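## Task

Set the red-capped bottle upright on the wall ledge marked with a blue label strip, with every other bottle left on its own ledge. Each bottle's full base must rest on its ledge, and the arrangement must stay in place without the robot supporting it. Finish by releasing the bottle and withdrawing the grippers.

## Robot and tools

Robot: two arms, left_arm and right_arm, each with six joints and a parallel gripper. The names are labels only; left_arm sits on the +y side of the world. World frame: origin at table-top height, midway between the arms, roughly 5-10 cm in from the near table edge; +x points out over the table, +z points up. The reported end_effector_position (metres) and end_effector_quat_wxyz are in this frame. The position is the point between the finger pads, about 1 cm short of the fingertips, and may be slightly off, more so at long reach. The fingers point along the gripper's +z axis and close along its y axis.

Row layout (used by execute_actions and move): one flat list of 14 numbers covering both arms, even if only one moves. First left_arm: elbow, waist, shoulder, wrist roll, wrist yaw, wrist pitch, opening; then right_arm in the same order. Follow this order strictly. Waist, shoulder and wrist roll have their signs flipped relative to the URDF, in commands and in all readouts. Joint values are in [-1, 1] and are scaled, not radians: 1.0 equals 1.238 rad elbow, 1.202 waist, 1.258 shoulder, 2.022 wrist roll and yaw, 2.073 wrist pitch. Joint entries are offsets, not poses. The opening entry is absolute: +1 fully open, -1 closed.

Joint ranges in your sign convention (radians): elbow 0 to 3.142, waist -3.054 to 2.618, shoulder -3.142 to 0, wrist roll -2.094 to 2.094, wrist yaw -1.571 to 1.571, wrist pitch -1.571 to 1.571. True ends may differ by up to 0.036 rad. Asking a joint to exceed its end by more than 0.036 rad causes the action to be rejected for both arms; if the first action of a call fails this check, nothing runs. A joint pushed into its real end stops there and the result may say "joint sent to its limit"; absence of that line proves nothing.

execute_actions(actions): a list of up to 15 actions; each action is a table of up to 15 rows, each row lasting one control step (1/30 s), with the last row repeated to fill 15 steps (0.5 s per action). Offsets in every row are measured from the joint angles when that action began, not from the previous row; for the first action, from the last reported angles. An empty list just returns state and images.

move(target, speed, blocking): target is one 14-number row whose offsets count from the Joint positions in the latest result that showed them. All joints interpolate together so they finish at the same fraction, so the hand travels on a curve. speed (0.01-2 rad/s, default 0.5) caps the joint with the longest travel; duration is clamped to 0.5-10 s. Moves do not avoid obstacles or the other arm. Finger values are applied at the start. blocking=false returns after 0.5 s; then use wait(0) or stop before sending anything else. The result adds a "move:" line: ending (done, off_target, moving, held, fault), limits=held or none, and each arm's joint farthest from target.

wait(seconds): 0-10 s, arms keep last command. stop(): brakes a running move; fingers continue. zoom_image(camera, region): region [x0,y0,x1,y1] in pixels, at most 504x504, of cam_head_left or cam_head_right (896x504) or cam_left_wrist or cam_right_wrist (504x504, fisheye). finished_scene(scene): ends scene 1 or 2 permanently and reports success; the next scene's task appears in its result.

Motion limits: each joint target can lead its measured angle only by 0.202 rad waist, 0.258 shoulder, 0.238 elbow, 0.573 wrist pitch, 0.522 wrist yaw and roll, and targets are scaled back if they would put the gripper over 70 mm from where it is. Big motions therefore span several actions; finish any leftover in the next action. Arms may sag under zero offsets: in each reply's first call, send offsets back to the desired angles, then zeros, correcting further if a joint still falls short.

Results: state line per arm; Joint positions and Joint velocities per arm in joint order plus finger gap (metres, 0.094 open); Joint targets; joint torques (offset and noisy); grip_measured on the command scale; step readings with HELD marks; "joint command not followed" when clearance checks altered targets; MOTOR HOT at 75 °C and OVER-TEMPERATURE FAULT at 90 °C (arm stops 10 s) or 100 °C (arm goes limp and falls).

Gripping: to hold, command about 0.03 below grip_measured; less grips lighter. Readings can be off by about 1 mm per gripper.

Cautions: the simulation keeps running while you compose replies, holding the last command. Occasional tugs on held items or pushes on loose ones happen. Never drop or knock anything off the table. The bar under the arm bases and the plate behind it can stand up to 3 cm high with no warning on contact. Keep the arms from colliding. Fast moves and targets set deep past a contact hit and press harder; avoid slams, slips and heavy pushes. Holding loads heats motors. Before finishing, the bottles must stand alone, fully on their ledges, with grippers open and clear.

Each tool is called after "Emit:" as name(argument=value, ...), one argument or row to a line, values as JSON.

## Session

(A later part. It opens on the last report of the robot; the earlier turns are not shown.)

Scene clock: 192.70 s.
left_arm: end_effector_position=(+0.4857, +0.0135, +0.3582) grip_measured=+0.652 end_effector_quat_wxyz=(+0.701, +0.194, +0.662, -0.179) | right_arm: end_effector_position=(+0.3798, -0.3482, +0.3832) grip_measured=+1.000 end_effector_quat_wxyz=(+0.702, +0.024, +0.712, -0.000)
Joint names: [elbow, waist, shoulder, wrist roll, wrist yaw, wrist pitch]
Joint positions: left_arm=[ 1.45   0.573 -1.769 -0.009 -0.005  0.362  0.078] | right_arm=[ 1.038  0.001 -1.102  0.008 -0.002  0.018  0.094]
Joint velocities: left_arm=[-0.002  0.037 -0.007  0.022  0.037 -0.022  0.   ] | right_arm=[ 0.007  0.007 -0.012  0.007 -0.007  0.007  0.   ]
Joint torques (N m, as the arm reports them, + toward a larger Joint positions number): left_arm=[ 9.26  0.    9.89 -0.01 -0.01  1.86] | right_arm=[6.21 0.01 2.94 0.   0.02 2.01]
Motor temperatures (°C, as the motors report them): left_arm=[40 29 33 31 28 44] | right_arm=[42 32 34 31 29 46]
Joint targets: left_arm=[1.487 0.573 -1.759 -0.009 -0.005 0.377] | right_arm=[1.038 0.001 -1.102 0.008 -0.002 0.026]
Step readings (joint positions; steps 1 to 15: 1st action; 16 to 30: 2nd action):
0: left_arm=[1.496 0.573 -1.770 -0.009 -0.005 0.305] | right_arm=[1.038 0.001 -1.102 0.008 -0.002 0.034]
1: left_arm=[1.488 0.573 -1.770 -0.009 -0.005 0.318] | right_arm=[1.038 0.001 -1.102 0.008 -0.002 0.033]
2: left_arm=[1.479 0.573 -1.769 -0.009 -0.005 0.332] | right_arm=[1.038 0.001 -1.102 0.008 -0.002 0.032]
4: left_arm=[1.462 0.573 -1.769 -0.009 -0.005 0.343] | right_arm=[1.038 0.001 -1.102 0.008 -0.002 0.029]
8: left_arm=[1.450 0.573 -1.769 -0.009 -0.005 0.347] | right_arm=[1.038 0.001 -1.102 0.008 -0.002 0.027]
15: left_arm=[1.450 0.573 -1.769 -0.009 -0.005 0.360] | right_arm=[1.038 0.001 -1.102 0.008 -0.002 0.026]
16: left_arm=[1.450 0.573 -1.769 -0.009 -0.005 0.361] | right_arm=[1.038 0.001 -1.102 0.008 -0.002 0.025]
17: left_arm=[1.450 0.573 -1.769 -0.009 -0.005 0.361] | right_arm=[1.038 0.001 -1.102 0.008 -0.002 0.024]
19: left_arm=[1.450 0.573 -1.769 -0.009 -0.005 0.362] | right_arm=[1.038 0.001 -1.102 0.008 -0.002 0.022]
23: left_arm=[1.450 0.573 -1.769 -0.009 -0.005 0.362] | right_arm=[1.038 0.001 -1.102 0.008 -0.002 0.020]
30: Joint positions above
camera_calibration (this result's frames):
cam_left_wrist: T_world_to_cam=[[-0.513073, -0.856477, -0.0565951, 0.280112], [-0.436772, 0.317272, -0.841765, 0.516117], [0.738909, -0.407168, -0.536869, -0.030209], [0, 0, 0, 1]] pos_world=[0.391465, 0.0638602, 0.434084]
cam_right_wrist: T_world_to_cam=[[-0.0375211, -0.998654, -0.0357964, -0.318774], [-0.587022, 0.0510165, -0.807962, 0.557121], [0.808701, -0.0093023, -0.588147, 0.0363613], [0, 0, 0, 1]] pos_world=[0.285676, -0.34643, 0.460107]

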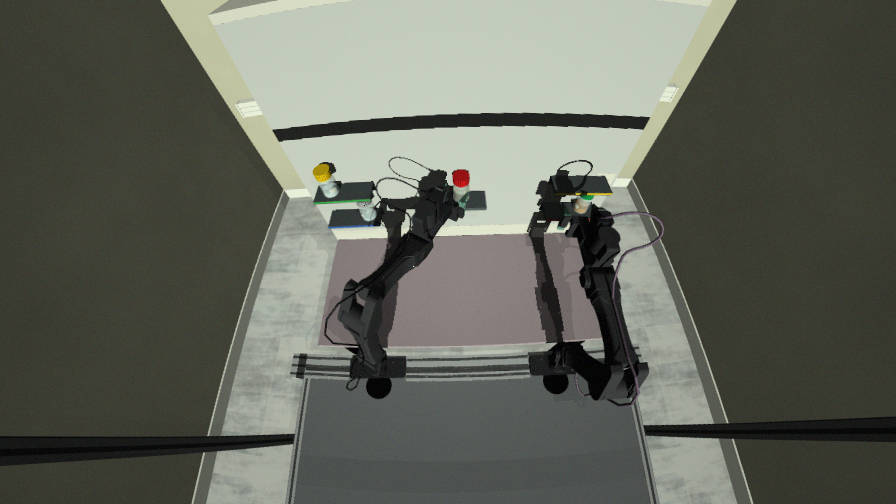

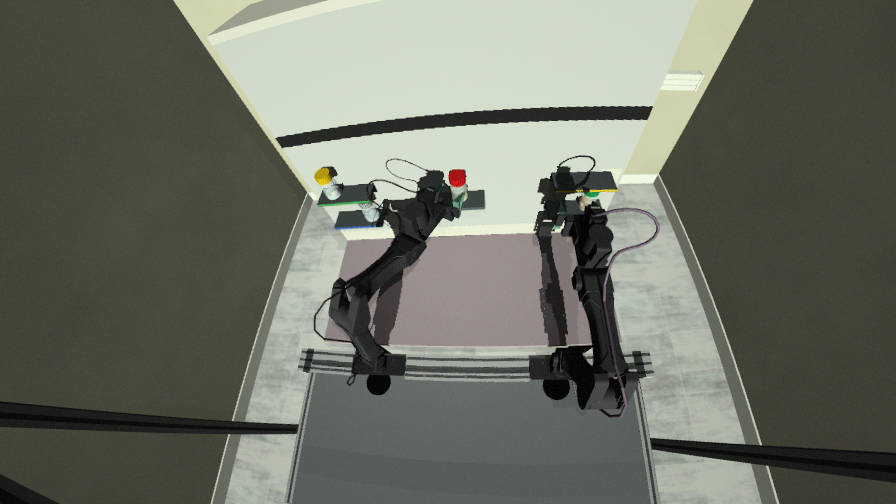

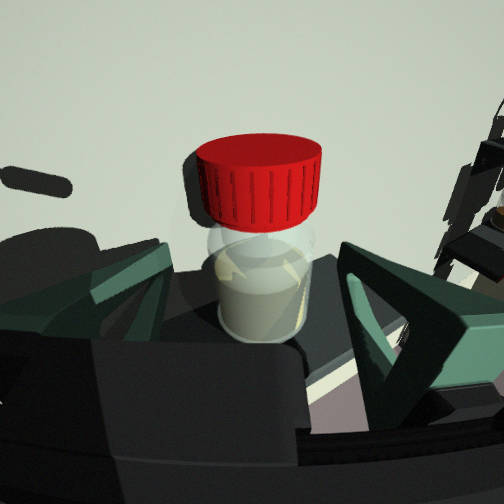

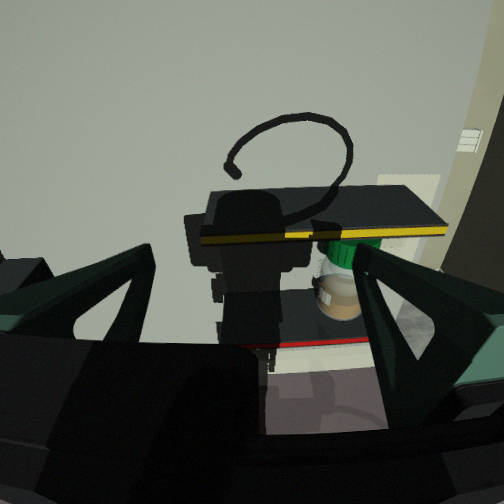

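Emit:
execute_actions(
  actions=[
    [[-0.036,0,0.008,0,0,0.018,0.65, 0.03,0,0.01,0,0,0.01,1]],
    [[0.055,0,-0.02,0,0,0.015,0.65, 0.03,0,0.01,0,0,0.01,1]],
    [[0.03,0,0.008,0,0,0.008,0.65, 0.03,0,0.01,0,0,0.01,1]],
  ],
)

Scene clock: 202.90 s.
left_arm: end_effector_position=(+0.4890, +0.0114, +0.3593) grip_measured=+0.652 end_effector_quat_wxyz=(+0.709, +0.192, +0.654, -0.182) | right_arm: end_effector_position=(+0.3798, -0.3482, +0.3832) grip_measured=+1.000 end_effector_quat_wxyz=(+0.702, +0.024, +0.712, -0.000)
Joint names: [elbow, waist, shoulder, wrist roll, wrist yaw, wrist pitch]
Joint positions: left_arm=[ 1.452  0.573 -1.787 -0.009 -0.005  0.402  0.078] | right_arm=[ 1.038  0.001 -1.102  0.008 -0.002  0.018  0.094]
Joint velocities: left_arm=[ 0.007 -0.017  0.007 -0.022  0.051 -0.066  0.001] | right_arm=[ 0.012  0.002  0.017  0.007 -0.051  0.037  0.   ]
Joint torques (N m, as the arm reports them, + toward a larger Joint positions number): left_arm=[ 9.25  0.   10.05  0.   -0.01  1.86] | right_arm=[9.36 0.03 4.21 0.02 0.02 2.11]
Motor temperatures (°C, as the motors report them): left_arm=[41 29 35 31 28 45] | right_arm=[41 32 34 31 29 46]
Joint targets: left_arm=[1.489 0.573 -1.777 -0.009 -0.005 0.417] | right_arm=[1.075 0.001 -1.089 0.008 -0.002 0.039]
Step readings (joint positions; steps 1 to 15: 1st action; 16 to 30: 2nd action; 31 to 45: 3rd action):
0: left_arm=[1.450 0.573 -1.769 -0.009 -0.005 0.362] | right_arm=[1.038 0.001 -1.102 0.008 -0.002 0.018]
1: left_arm=[1.445 0.573 -1.769 -0.009 -0.005 0.369] | right_arm=[1.038 0.001 -1.102 0.008 -0.002 0.018]
2: left_arm=[1.439 0.573 -1.769 -0.009 -0.005 0.377] | right_arm=[1.038 0.001 -1.102 0.008 -0.002 0.018]
4: left_arm=[1.426 0.573 -1.769 -0.009 -0.005 0.380] | right_arm=[1.038 0.001 -1.102 0.008 -0.002 0.018]
8: left_arm=[1.416 0.573 -1.769 -0.009 -0.005 0.380] | right_arm=[1.038 0.001 -1.102 0.008 -0.002 0.018]
15: left_arm=[1.416 0.573 -1.769 -0.009 -0.005 0.384] | right_arm=[1.038 0.001 -1.102 0.008 -0.002 0.018]
16: left_arm=[1.423 0.573 -1.772 -0.009 -0.005 0.384] | right_arm=[1.038 0.001 -1.102 0.008 -0.002 0.018]
17: left_arm=[1.434 0.573 -1.779 -0.009 -0.005 0.387] | right_arm=[1.038 0.001 -1.102 0.008 -0.002 0.018]
19: left_arm=[1.447 0.573 -1.787 -0.009 -0.005 0.393] | right_arm=[1.038 0.001 -1.102 0.008 -0.002 0.018]
23: left_arm=[1.452 0.573 -1.787 -0.009 -0.005 0.400] | right_arm=[1.038 0.001 -1.102 0.008 -0.002 0.018]
30: left_arm=[1.452 0.573 -1.787 -0.009 -0.005 0.400] | right_arm=[1.038 0.001 -1.102 0.008 -0.002 0.018]
31: left_arm=[1.452 0.573 -1.787 -0.009 -0.005 0.401] | right_arm=[1.038 0.001 -1.102 0.008 -0.002 0.018]
32: left_arm=[1.452 0.573 -1.787 -0.009 -0.005 0.401] | right_arm=[1.038 0.001 -1.102 0.008 -0.002 0.018]
34: left_arm=[1.452 0.573 -1.787 -0.009 -0.005 0.402] | right_arm=[1.038 0.001 -1.102 0.008 -0.002 0.018]
38: left_arm=[1.452 0.573 -1.787 -0.009 -0.005 0.402] | right_arm=[1.038 0.001 -1.102 0.008 -0.002 0.018]
45: Joint positions above
camera_calibration (this result's frames):
cam_left_wrist: T_world_to_cam=[[-0.512424, -0.856866, -0.056582, 0.279827], [-0.418819, 0.306898, -0.854637, 0.515111], [0.749674, -0.414239, -0.516134, -0.0455918], [0, 0, 0, 1]] pos_world=[0.393308, 0.0628025, 0.432534]
cam_right_wrist: T_world_to_cam=[[-0.0375211, -0.998654, -0.0357964, -0.318774], [-0.587022, 0.0510165, -0.807962, 0.557121], [0.808701, -0.0093023, -0.588147, 0.0363613], [0, 0, 0, 1]] pos_world=[0.285676, -0.34643, 0.460107]

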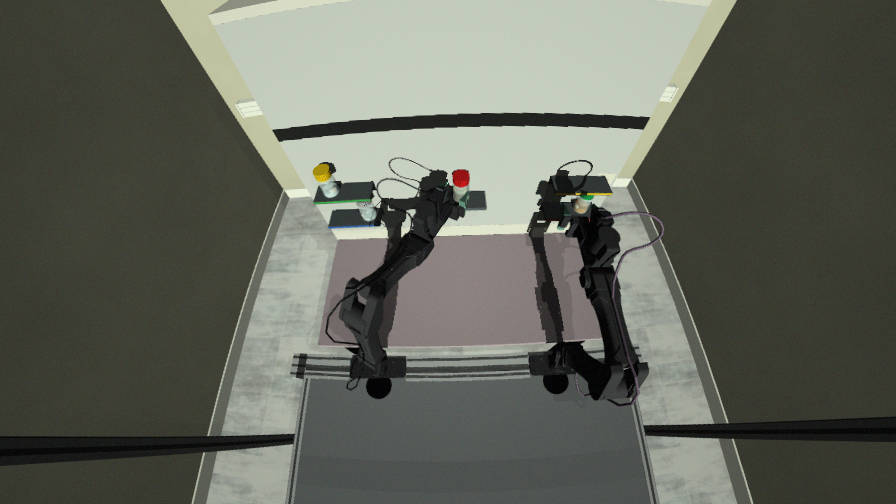

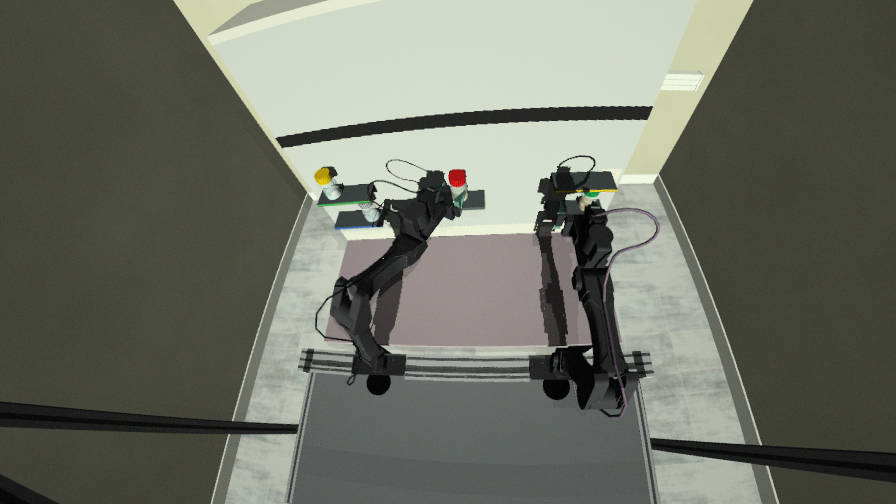

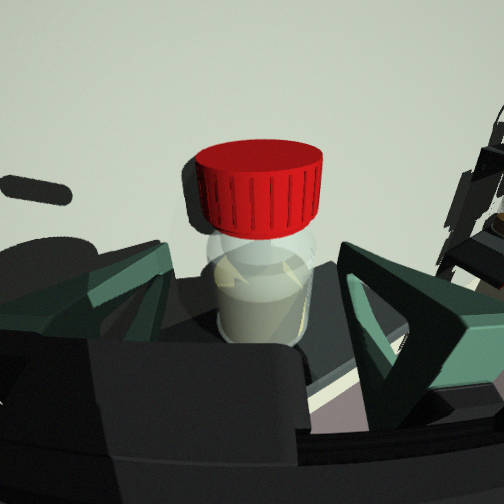

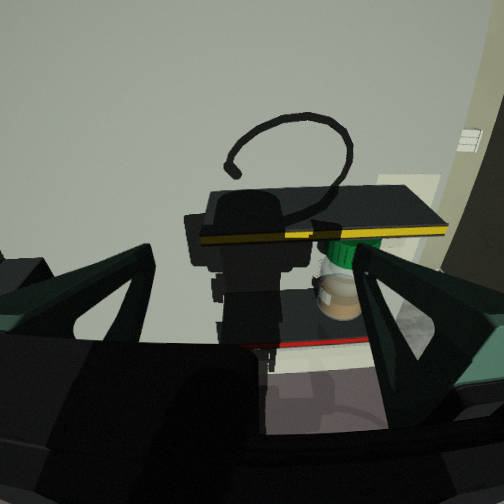

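Emit:
execute_actions(
  actions=[
    [[-0.05,0,0.008,0,0,-0.008,0.65, 0,0,0,0,0,0,1]],
    [[0.015,0,0.0,0,0,0.006,0.65, 0,0,0,0,0,0,1]],
  ],
)

Scene clock: 209.53 s.
left_arm: end_effector_position=(+0.4880, +0.0128, +0.3313) grip_measured=+0.652 end_effector_quat_wxyz=(+0.689, +0.198, +0.675, -0.176) | right_arm: end_effector_position=(+0.3797, -0.3480, +0.3794) grip_measured=+1.000 end_effector_quat_wxyz=(+0.696, +0.024, +0.718, -0.000)
Joint names: [elbow, waist, shoulder, wrist roll, wrist yaw, wrist pitch]
Joint positions: left_arm=[ 1.398  0.573 -1.784 -0.009 -0.005  0.392  0.078] | right_arm=[ 1.038  0.001 -1.102  0.008 -0.002  0.003  0.094]
Joint velocities: left_arm=[-0.022 -0.007 -0.007  0.007 -0.022  0.022  0.   ] | right_arm=[ 0.002 -0.017  0.012  0.022 -0.051  0.081  0.   ]
Joint torques (N m, as the arm reports them, + toward a larger Joint positions number): left_arm=[ 7.99  0.    9.12  0.   -0.02  1.86] | right_arm=[ 6.23 -0.01  2.91  0.01  0.03  1.96]
Motor temperatures (°C, as the motors report them): left_arm=[41 29 35 31 28 45] | right_arm=[42 32 34 31 29 46]
Joint targets: left_arm=[1.417 0.573 -1.784 -0.009 -0.005 0.405] | right_arm=[1.038 0.001 -1.102 0.008 -0.002 0.011]
Step readings (joint positions; steps 1 to 15: 1st action; 16 to 30: 2nd action):
0: left_arm=[1.452 0.573 -1.787 -0.009 -0.005 0.403] | right_arm=[1.038 0.001 -1.102 0.008 -0.002 0.018]
1: left_arm=[1.445 0.573 -1.787 -0.009 -0.005 0.405] | right_arm=[1.038 0.001 -1.102 0.008 -0.002 0.018]
2: left_arm=[1.434 0.573 -1.784 -0.009 -0.005 0.406] | right_arm=[1.038 0.001 -1.102 0.008 -0.002 0.017]
4: left_arm=[1.414 0.573 -1.784 -0.009 -0.005 0.403] | right_arm=[1.038 0.001 -1.102 0.008 -0.002 0.014]
8: left_arm=[1.398 0.573 -1.784 -0.009 -0.005 0.392] | right_arm=[1.038 0.001 -1.102 0.008 -0.002 0.012]
15: left_arm=[1.398 0.573 -1.784 -0.009 -0.005 0.392] | right_arm=[1.038 0.001 -1.102 0.008 -0.002 0.011]
16: left_arm=[1.398 0.573 -1.784 -0.009 -0.005 0.392] | right_arm=[1.038 0.001 -1.102 0.008 -0.002 0.010]
17: left_arm=[1.398 0.573 -1.784 -0.009 -0.005 0.392] | right_arm=[1.038 0.001 -1.102 0.008 -0.002 0.009]
19: left_arm=[1.398 0.573 -1.784 -0.009 -0.005 0.392] | right_arm=[1.038 0.001 -1.102 0.008 -0.002 0.006]
23: left_arm=[1.398 0.573 -1.784 -0.009 -0.005 0.392] | right_arm=[1.038 0.001 -1.102 0.008 -0.002 0.004]
30: Joint positions above
camera_calibration (this result's frames):
cam_left_wrist: T_world_to_cam=[[-0.514056, -0.855888, -0.0565799, 0.279745], [-0.463468, 0.332658, -0.821302, 0.500746], [0.721764, -0.395972, -0.567682, -0.028249], [0, 0, 0, 1]] pos_world=[0.396274, 0.0616673, 0.411055]
cam_right_wrist: T_world_to_cam=[[-0.0374407, -0.998658, -0.0357776, -0.318794], [-0.599296, 0.0510891, -0.798896, 0.555246], [0.799652, -0.00846988, -0.600404, 0.0425804], [0, 0, 0, 1]] pos_world=[0.286771, -0.346372, 0.457744]

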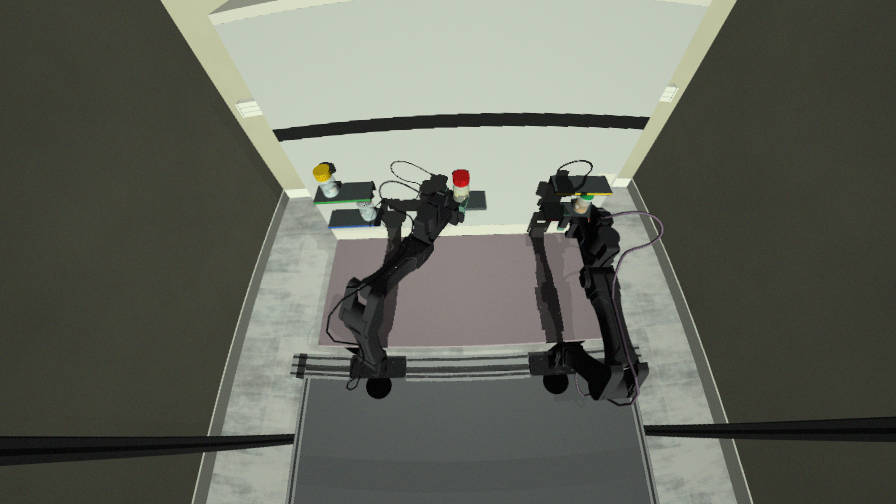

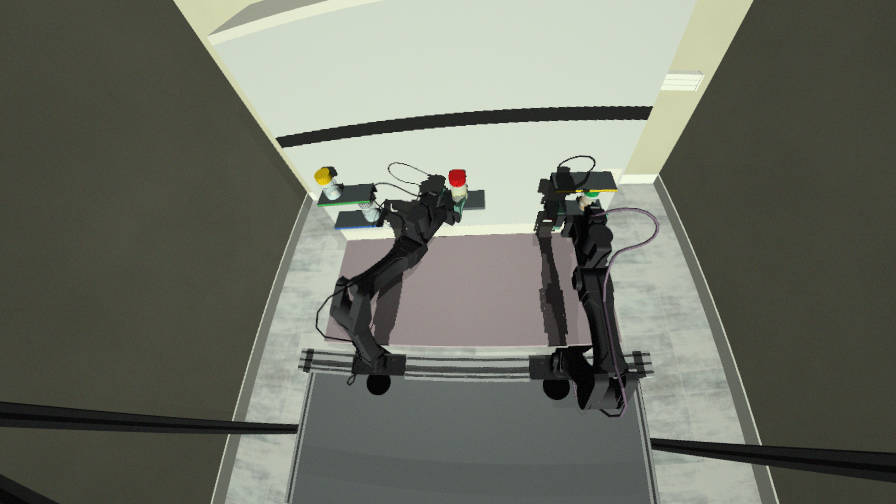

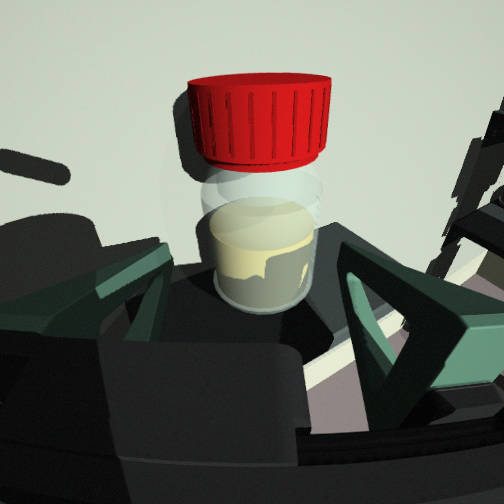

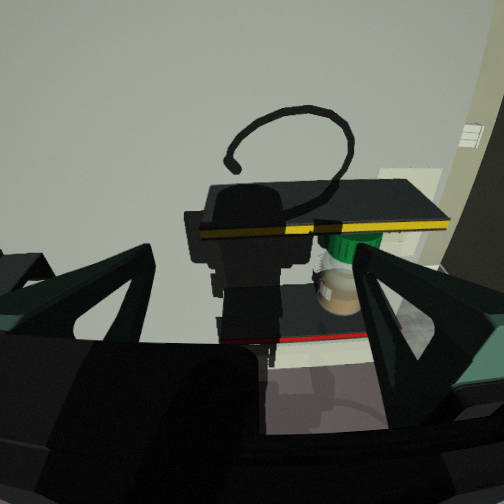

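Emit:
execute_actions(
  actions=[
    [[0.045,0,-0.028,0,0,0.008,0.65, 0.03,0,0.01,0,0,0.015,1]],
    [[0.015,0,0.0,0,0,0.008,0.65, 0,0,0,0,0,0.008,1]],
  ],
)

Scene clock: 215.47 s.
left_arm: end_effector_position=(+0.4945, +0.0090, +0.3280) grip_measured=+0.652 end_effector_quat_wxyz=(+0.689, +0.198, +0.675, -0.176) | right_arm: end_effector_position=(+0.3797, -0.3481, +0.3809) grip_measured=+1.000 end_effector_quat_wxyz=(+0.698, +0.024, +0.716, -0.000)
Joint names: [elbow, waist, shoulder, wrist roll, wrist yaw, wrist pitch]
Joint positions: left_arm=[ 1.422  0.573 -1.814 -0.009 -0.005  0.399  0.078] | right_arm=[ 1.038  0.001 -1.102  0.008 -0.002  0.009  0.094]
Joint velocities: left_arm=[-0.007  0.007 -0.007 -0.007  0.022 -0.007 -0.001] | right_arm=[-0.002 -0.017  0.007 -0.051  0.051 -0.007  0.   ]
Joint torques (N m, as the arm reports them, + toward a larger Joint positions number): left_arm=[ 7.94  0.01  9.46 -0.01 -0.01  1.87] | right_arm=[ 6.22 -0.04  2.97  0.01  0.03  2.09]
Motor temperatures (°C, as the motors report them): left_arm=[41 29 36 31 28 45] | right_arm=[41 32 33 31 29 46]
Joint targets: left_arm=[1.440 0.573 -1.814 -0.009 -0.005 0.414] | right_arm=[1.038 0.001 -1.102 0.008 -0.002 0.025]
Step readings (joint positions; steps 1 to 15: 1st action; 16 to 30: 2nd action):
0: left_arm=[1.398 0.573 -1.784 -0.009 -0.005 0.392] | right_arm=[1.038 0.001 -1.102 0.008 -0.002 0.003]
1: left_arm=[1.403 0.573 -1.788 -0.009 -0.005 0.392] | right_arm=[1.038 0.001 -1.102 0.008 -0.002 0.004]
2: left_arm=[1.411 0.573 -1.795 -0.009 -0.005 0.394] | right_arm=[1.038 0.001 -1.102 0.008 -0.002 0.004]
4: left_arm=[1.421 0.573 -1.806 -0.009 -0.005 0.397] | right_arm=[1.038 0.001 -1.102 0.008 -0.002 0.006]
8: left_arm=[1.422 0.573 -1.814 -0.009 -0.005 0.397] | right_arm=[1.038 0.001 -1.102 0.008 -0.002 0.008]
15: left_arm=[1.422 0.573 -1.814 -0.009 -0.005 0.397] | right_arm=[1.038 0.001 -1.102 0.008 -0.002 0.009]
16: left_arm=[1.422 0.573 -1.814 -0.009 -0.005 0.398] | right_arm=[1.038 0.001 -1.102 0.008 -0.002 0.009]
17: left_arm=[1.422 0.573 -1.814 -0.009 -0.005 0.399] | right_arm=[1.038 0.001 -1.102 0.008 -0.002 0.009]
19: left_arm=[1.422 0.573 -1.814 -0.009 -0.005 0.399] | right_arm=[1.038 0.001 -1.102 0.008 -0.002 0.009]
23: left_arm=[1.422 0.573 -1.814 -0.009 -0.005 0.399] | right_arm=[1.038 0.001 -1.102 0.008 -0.002 0.009]
30: Joint positions above
camera_calibration (this result's frames):
cam_left_wrist: T_world_to_cam=[[-0.514046, -0.855894, -0.0565802, 0.279645], [-0.463196, 0.332501, -0.821518, 0.502251], [0.721946, -0.396091, -0.567368, -0.0364981], [0, 0, 0, 1]] pos_world=[0.402741, 0.0578913, 0.407723]
cam_right_wrist: T_world_to_cam=[[-0.0374709, -0.998657, -0.0357845, -0.318786], [-0.594709, 0.0510634, -0.802317, 0.55596], [0.803067, -0.00878217, -0.595824, 0.0402516], [0, 0, 0, 1]] pos_world=[0.286365, -0.346394, 0.458632]

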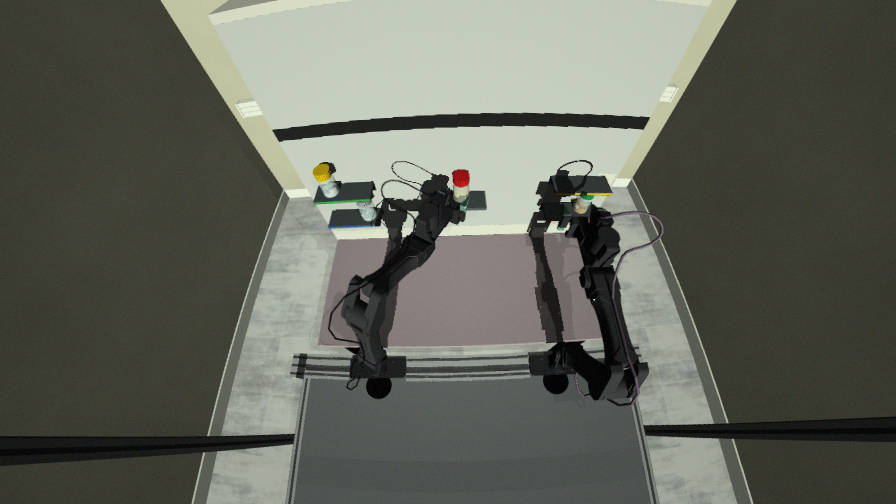

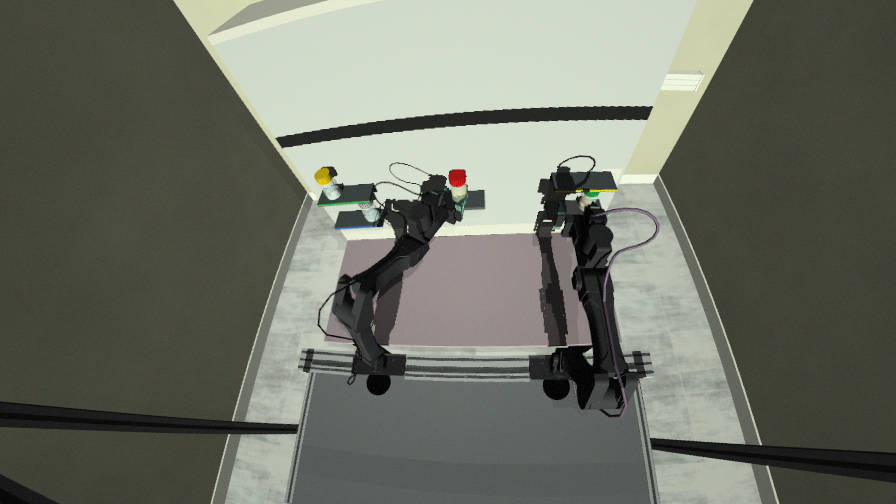

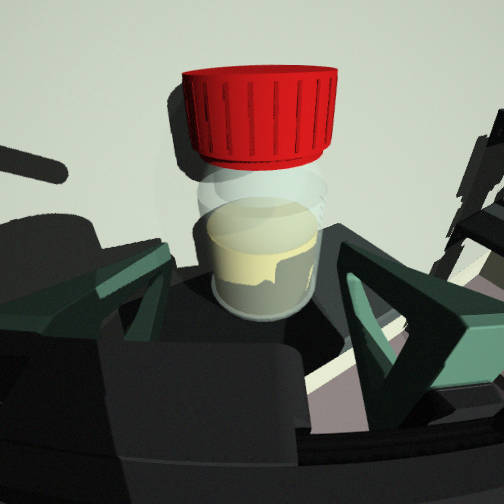

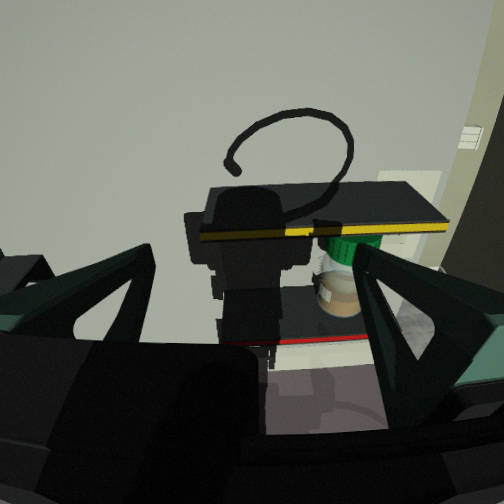

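Emit:
execute_actions(
  actions=[
    [[0.05,0,0,0,0,-0.003,0.65, 0.03,0,0.01,0,0,0.008,1]],
    [[0.028,0,0,0,0,0.006,0.35, 0,0,0,0,0,0.008,1]],
    [[0.02,0,0,0,0,0.006,0.06, 0,0,0,0,0,0.008,1]],
    [[0,0,0,0,0,0,0.06, 0,0,0,0,0,0.008,1]],
  ],
)

Scene clock: 222.20 s.
left_arm: end_effector_position=(+0.4951, +0.0072, +0.3421) grip_measured=+0.080 end_effector_quat_wxyz=(+0.698, +0.197, +0.665, -0.180) | right_arm: end_effector_position=(+0.3797, -0.3481, +0.3809) grip_measured=+1.000 end_effector_quat_wxyz=(+0.698, +0.024, +0.716, -0.000)
Joint names: [elbow, waist, shoulder, wrist roll, wrist yaw, wrist pitch]
Joint positions: left_arm=[ 1.454  0.573 -1.817 -0.009 -0.001  0.396  0.051] | right_arm=[ 1.038  0.001 -1.102  0.008 -0.002  0.009  0.094]
Joint velocities: left_arm=[ 0.002  0.007  0.007  0.037 -0.066 -0.007 -0.002] | right_arm=[-0.007  0.002  0.007 -0.081  0.022 -0.037  0.   ]
Joint torques (N m, as the arm reports them, + toward a larger Joint positions number): left_arm=[ 6.68  0.01  9.49  0.   -0.01  1.73] | right_arm=[6.27 0.01 2.88 0.01 0.02 2.07]
Motor temperatures (°C, as the motors report them): left_arm=[41 29 36 31 28 45] | right_arm=[41 32 33 31 29 46]
Joint targets: left_arm=[1.454 0.573 -1.817 -0.009 -0.001 0.396] | right_arm=[1.038 0.001 -1.102 0.008 -0.002 0.025]
Step readings (joint positions; steps 1 to 15: 1st action; 16 to 30: 2nd action; 31 to 45: 3rd action; 46 to 60: 4th action):
0: left_arm=[1.422 0.573 -1.814 -0.009 -0.005 0.399] | right_arm=[1.038 0.001 -1.102 0.008 -0.002 0.009]
1: left_arm=[1.426 0.573 -1.815 -0.009 -0.005 0.397] | right_arm=[1.038 0.001 -1.102 0.008 -0.002 0.009]
2: left_arm=[1.433 0.573 -1.816 -0.009 -0.005 0.396] | right_arm=[1.038 0.001 -1.102 0.008 -0.002 0.009]
4: left_arm=[1.445 0.573 -1.817 -0.009 -0.005 0.396] | right_arm=[1.038 0.001 -1.102 0.008 -0.002 0.009]
8: left_arm=[1.454 0.573 -1.817 -0.009 -0.005 0.396] | right_arm=[1.038 0.001 -1.102 0.008 -0.002 0.009]
15: left_arm=[1.454 0.573 -1.817 -0.009 -0.005 0.396] | right_arm=[1.038 0.001 -1.102 0.008 -0.002 0.009]
16: left_arm=[1.454 0.573 -1.817 -0.009 -0.005 0.396] | right_arm=[1.038 0.001 -1.102 0.008 -0.002 0.009]
17: left_arm=[1.454 0.573 -1.817 -0.009 -0.005 0.396] | right_arm=[1.038 0.001 -1.102 0.008 -0.002 0.009]
19: left_arm=[1.454 0.573 -1.817 -0.009 -0.005 0.396] | right_arm=[1.038 0.001 -1.102 0.008 -0.002 0.009]
23: left_arm=[1.454 0.573 -1.817 -0.009 -0.005 0.396] | right_arm=[1.038 0.001 -1.102 0.008 -0.002 0.009]
30: left_arm=[1.454 0.573 -1.817 -0.009 -0.005 0.396] | right_arm=[1.038 0.001 -1.102 0.008 -0.002 0.009]
31: left_arm=[1.454 0.573 -1.817 -0.009 -0.002 0.396] | right_arm=[1.038 0.001 -1.102 0.008 -0.002 0.009]
32: left_arm=[1.454 0.573 -1.817 -0.009 -0.001 0.396] | right_arm=[1.038 0.001 -1.102 0.008 -0.002 0.009]
34: left_arm=[1.454 0.573 -1.817 -0.009 -0.001 0.396] | right_arm=[1.038 0.001 -1.102 0.008 -0.002 0.009]
38: left_arm=[1.454 0.573 -1.817 -0.009 -0.001 0.396] | right_arm=[1.038 0.001 -1.102 0.008 -0.002 0.009]
45: left_arm=[1.454 0.573 -1.817 -0.009 -0.001 0.396] | right_arm=[1.038 0.001 -1.102 0.008 -0.002 0.009]
46: left_arm=[1.454 0.573 -1.817 -0.009 -0.001 0.396] | right_arm=[1.038 0.001 -1.102 0.008 -0.002 0.009]
47: left_arm=[1.454 0.573 -1.817 -0.009 -0.001 0.396] | right_arm=[1.038 0.001 -1.102 0.008 -0.002 0.009]
49: left_arm=[1.454 0.573 -1.817 -0.009 -0.001 0.396] | right_arm=[1.038 0.001 -1.102 0.008 -0.002 0.009]
53: left_arm=[1.454 0.573 -1.817 -0.009 -0.001 0.396] | right_arm=[1.038 0.001 -1.102 0.008 -0.002 0.009]
60: Joint positions above
camera_calibration (this result's frames):
cam_left_wrist: T_world_to_cam=[[-0.517238, -0.853958, -0.056755, 0.28074], [-0.442254, 0.323468, -0.836528, 0.509541], [0.732718, -0.407584, -0.544976, -0.0425578], [0, 0, 0, 1]] pos_world=[0.401739, 0.0575742, 0.418986]
cam_right_wrist: T_world_to_cam=[[-0.0374709, -0.998657, -0.0357845, -0.318786], [-0.594709, 0.0510634, -0.802317, 0.55596], [0.803067, -0.00878217, -0.595824, 0.0402516], [0, 0, 0, 1]] pos_world=[0.286365, -0.346394, 0.458632]

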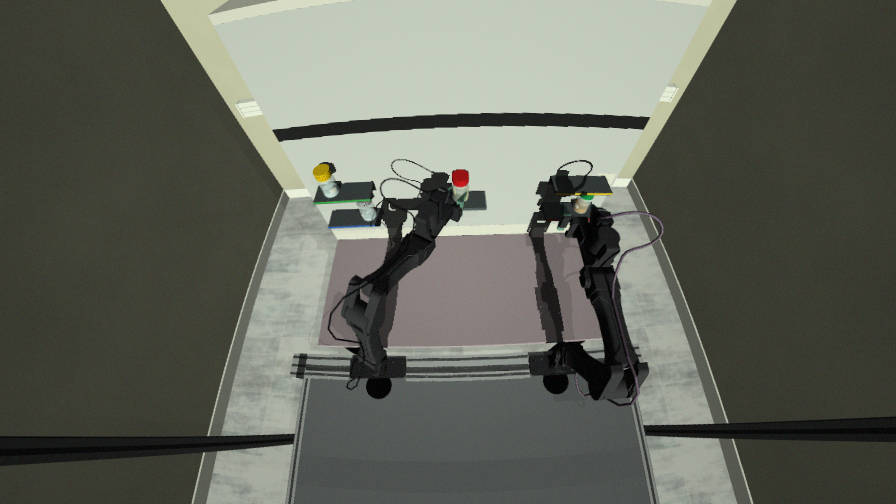

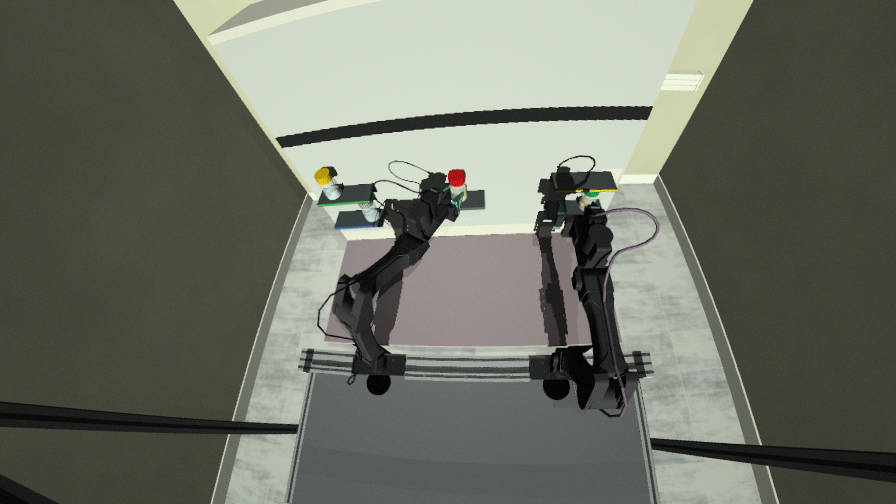

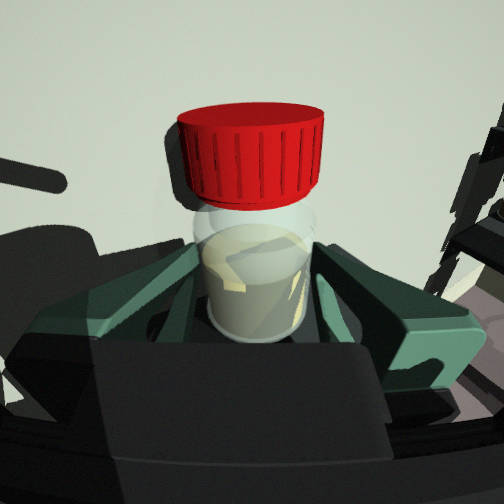

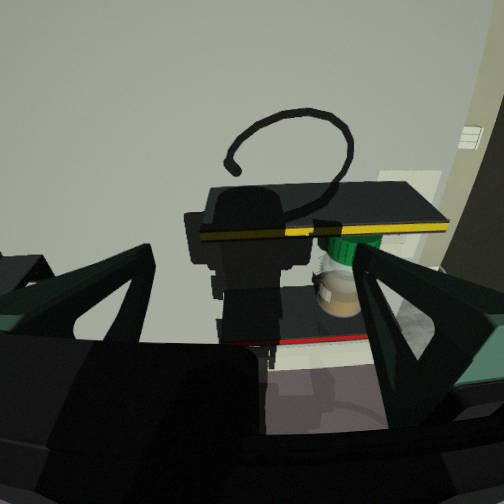

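Emit:
execute_actions(
  actions=[
    [[0.05,0,0.008,0,0,0.03,0.045, 0,0,0,0,0,0.008,1]],
    [[0.06,0,0.008,0,0,0.035,0.045, 0,0,0,0,0,0.008,1]],
    [[0.06,0,0.008,0,0,0.035,0.045, 0,0,0,0,0,0.008,1]],
    [[0.05,0,0.03,0,0,0.03,0.045, 0,0,0,0,0,0.008,1]],
    [[0.03,0,0.09,0,0,0.02,0.045, 0,0,0,0,0,0.008,1]],
    [[0.0,0,0.095,0,0,0.01,0.045, 0,0,0,0,0,0.008,1]],
    [[0.0,0,0.095,0,0,0.01,0.045, 0,0,0,0,0,0.008,1]],
  ],
)

Scene clock: 235.07 s.
left_arm: end_effector_position=(+0.4139, +0.0460, +0.4983) grip_measured=+0.080 end_effector_quat_wxyz=(+0.778, +0.180, +0.563, -0.211) | right_arm: end_effector_position=(+0.3797, -0.3481, +0.3809) grip_measured=+1.000 end_effector_quat_wxyz=(+0.698, +0.024, +0.716, -0.000)
Joint names: [elbow, waist, shoulder, wrist roll, wrist yaw, wrist pitch]
Joint positions: left_arm=[ 1.503  0.573 -1.533 -0.009  0.024  0.332  0.051] | right_arm=[ 1.038  0.001 -1.102  0.008 -0.002  0.009  0.094]
Joint velocities: left_arm=[ 0.002  0.017  0.022 -0.037  0.022  0.037  0.   ] | right_arm=[-0.002  0.017 -0.002  0.022 -0.051  0.051  0.   ]
Joint torques (N m, as the arm reports them, + toward a larger Joint positions number): left_arm=[ 7.45  0.    8.28  0.   -0.01  2.03] | right_arm=[6.21 0.03 2.95 0.01 0.03 2.08]
Motor temperatures (°C, as the motors report them): left_arm=[41 29 37 31 28 46] | right_arm=[40 32 33 31 29 46]
Joint targets: left_arm=[1.518 0.573 -1.513 -0.009 0.024 0.379] | right_arm=[1.038 0.001 -1.102 0.008 -0.002 0.025]
Step readings (joint positions; steps 1 to 15: 1st action; 16 to 30: 2nd action; 31 to 45: 3rd action; 46 to 60: 4th action; 61 to 75: 5th action; 76 to 90: 6th action; 91 to 105: 7th action):
0: left_arm=[1.454 0.573 -1.817 -0.009 -0.001 0.396] | right_arm=[1.038 0.001 -1.102 0.008 -0.002 0.009]
1: left_arm=[1.458 0.573 -1.817 -0.009 -0.001 0.397] | right_arm=[1.038 0.001 -1.102 0.008 -0.002 0.009]
2: left_arm=[1.460 0.573 -1.817 -0.009 0.000 0.397] | right_arm=[1.038 0.001 -1.102 0.008 -0.002 0.009]
4: left_arm=[1.464 0.573 -1.817 -0.009 0.001 0.397] | right_arm=[1.038 0.001 -1.102 0.008 -0.002 0.009]
8: left_arm=[1.468 0.573 -1.817 -0.009 0.001 0.397] | right_arm=[1.038 0.001 -1.102 0.008 -0.002 0.009]
15: left_arm=[1.468 0.573 -1.817 -0.009 0.001 0.397] | right_arm=[1.038 0.001 -1.102 0.008 -0.002 0.009]
16: left_arm=[1.471 0.573 -1.817 -0.009 0.002 0.396] | right_arm=[1.038 0.001 -1.102 0.008 -0.002 0.009]
17: left_arm=[1.476 0.573 -1.817 -0.009 0.005 0.395] | right_arm=[1.038 0.001 -1.102 0.008 -0.002 0.009]
19: left_arm=[1.485 0.573 -1.818 -0.009 0.008 0.395] | right_arm=[1.038 0.001 -1.102 0.008 -0.002 0.009]
23: left_arm=[1.494 0.573 -1.818 -0.009 0.008 0.396] | right_arm=[1.038 0.001 -1.102 0.008 -0.002 0.009]
30: left_arm=[1.494 0.573 -1.818 -0.009 0.008 0.396] | right_arm=[1.038 0.001 -1.102 0.008 -0.002 0.009]
31: left_arm=[1.498 0.573 -1.818 -0.009 0.010 0.395] | right_arm=[1.038 0.001 -1.102 0.008 -0.002 0.009]
32: left_arm=[1.502 0.573 -1.819 -0.009 0.012 0.394] | right_arm=[1.038 0.001 -1.102 0.008 -0.002 0.009]
34: left_arm=[1.511 0.573 -1.820 -0.009 0.016 0.394] | right_arm=[1.038 0.001 -1.102 0.008 -0.002 0.009]
38: left_arm=[1.519 0.573 -1.820 -0.009 0.018 0.394] | right_arm=[1.038 0.001 -1.102 0.008 -0.002 0.009]
45: left_arm=[1.519 0.573 -1.820 -0.009 0.018 0.394] | right_arm=[1.038 0.001 -1.102 0.008 -0.002 0.009]
46: left_arm=[1.521 0.573 -1.820 -0.009 0.019 0.394] | right_arm=[1.038 0.001 -1.102 0.008 -0.002 0.009]
47: left_arm=[1.523 0.573 -1.820 -0.009 0.020 0.394] | right_arm=[1.038 0.001 -1.102 0.008 -0.002 0.009]
49: left_arm=[1.527 0.573 -1.820 -0.009 0.022 0.394] | right_arm=[1.038 0.001 -1.102 0.008 -0.002 0.009]
53: left_arm=[1.532 0.573 -1.820 -0.009 0.024 0.394] | right_arm=[1.038 0.001 -1.102 0.008 -0.002 0.009]
60: left_arm=[1.532 0.573 -1.820 -0.009 0.024 0.394] | right_arm=[1.038 0.001 -1.102 0.008 -0.002 0.009]
61: left_arm=[1.532 0.573 -1.814 -0.009 0.024 0.388] | right_arm=[1.038 0.001 -1.102 0.008 -0.002 0.009]
62: left_arm=[1.532 0.573 -1.808 -0.009 0.024 0.377] | right_arm=[1.038 0.001 -1.102 0.008 -0.002 0.009]
64: left_arm=[1.532 0.573 -1.787 -0.009 0.024 0.371] | right_arm=[1.038 0.001 -1.102 0.008 -0.002 0.009]
68: left_arm=[1.532 0.573 -1.744 -0.009 0.024 0.375] | right_arm=[1.038 0.001 -1.102 0.008 -0.002 0.009]
75: left_arm=[1.532 0.573 -1.731 -0.009 0.024 0.384] | right_arm=[1.038 0.001 -1.102 0.008 -0.002 0.009]
76: left_arm=[1.530 0.573 -1.722 -0.009 0.024 0.378] | right_arm=[1.038 0.001 -1.102 0.008 -0.002 0.009]
77: left_arm=[1.523 0.573 -1.709 -0.009 0.024 0.366] | right_arm=[1.038 0.001 -1.102 0.008 -0.002 0.009]
79: left_arm=[1.518 0.573 -1.681 -0.009 0.024 0.352] | right_arm=[1.038 0.001 -1.102 0.008 -0.002 0.009]
83: left_arm=[1.518 0.573 -1.639 -0.009 0.024 0.357] | right_arm=[1.038 0.001 -1.102 0.008 -0.002 0.009]
90: left_arm=[1.518 0.573 -1.633 -0.009 0.024 0.358] | right_arm=[1.038 0.001 -1.102 0.008 -0.002 0.009]
91: left_arm=[1.516 0.573 -1.624 -0.009 0.024 0.352] | right_arm=[1.038 0.001 -1.102 0.008 -0.002 0.009]
92: left_arm=[1.508 0.573 -1.610 -0.009 0.024 0.339] | right_arm=[1.038 0.001 -1.102 0.008 -0.002 0.009]
94: left_arm=[1.503 0.573 -1.582 -0.009 0.024 0.325] | right_arm=[1.038 0.001 -1.102 0.008 -0.002 0.009]
98: left_arm=[1.503 0.573 -1.540 -0.009 0.024 0.329] | right_arm=[1.038 0.001 -1.102 0.008 -0.002 0.009]
105: Joint positions above
camera_calibration (this result's frames):
cam_left_wrist: T_world_to_cam=[[-0.53027, -0.845383, -0.0643537, 0.289523], [-0.225504, 0.213803, -0.950492, 0.563861], [0.817289, -0.489505, -0.304011, -0.0334328], [0, 0, 0, 1]] pos_world=[0.308002, 0.107837, 0.544413]
cam_right_wrist: T_world_to_cam=[[-0.0374709, -0.998657, -0.0357845, -0.318786], [-0.594709, 0.0510634, -0.802317, 0.55596], [0.803067, -0.00878217, -0.595824, 0.0402516], [0, 0, 0, 1]] pos_world=[0.286365, -0.346394, 0.458632]

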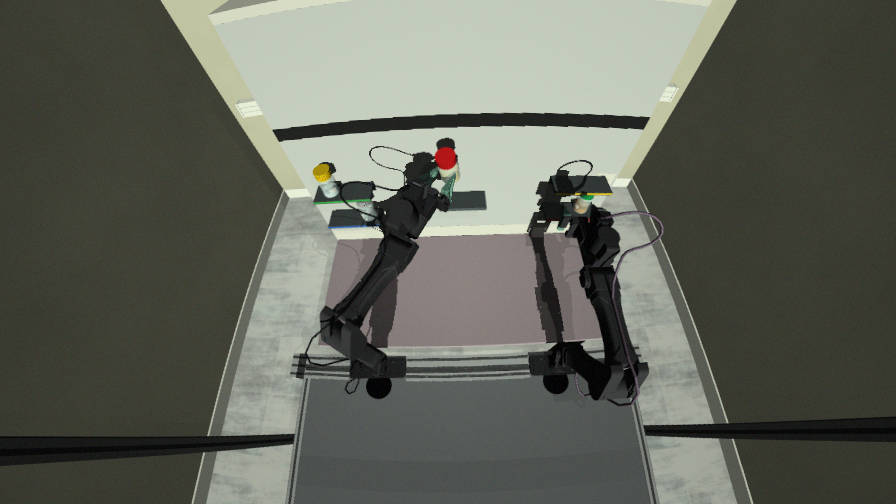

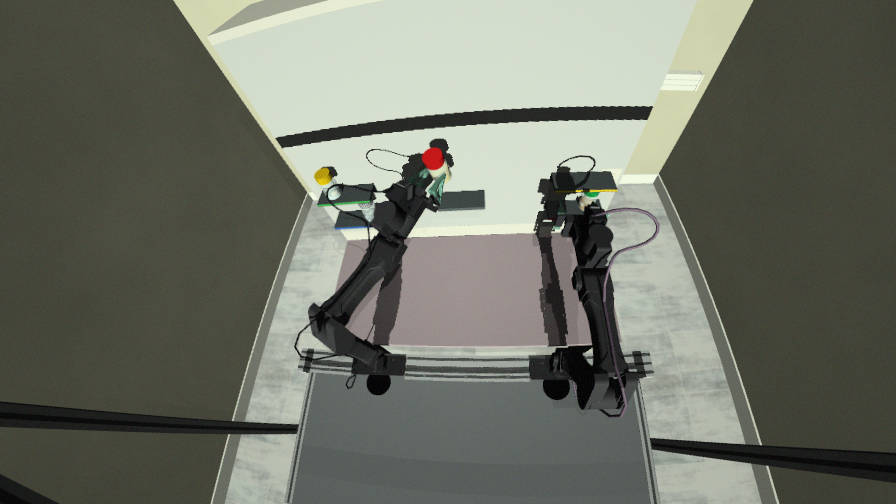

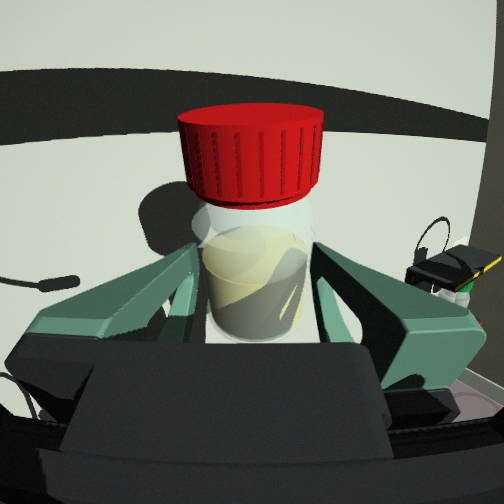

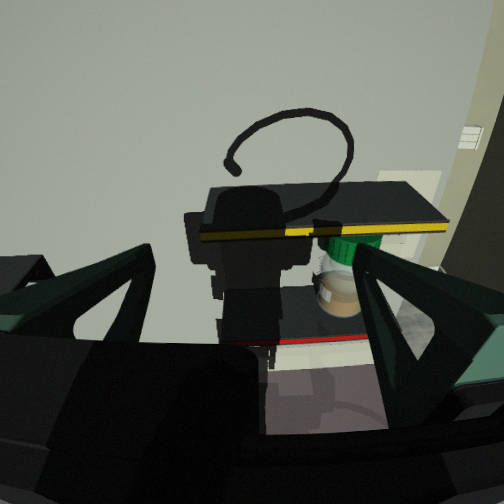

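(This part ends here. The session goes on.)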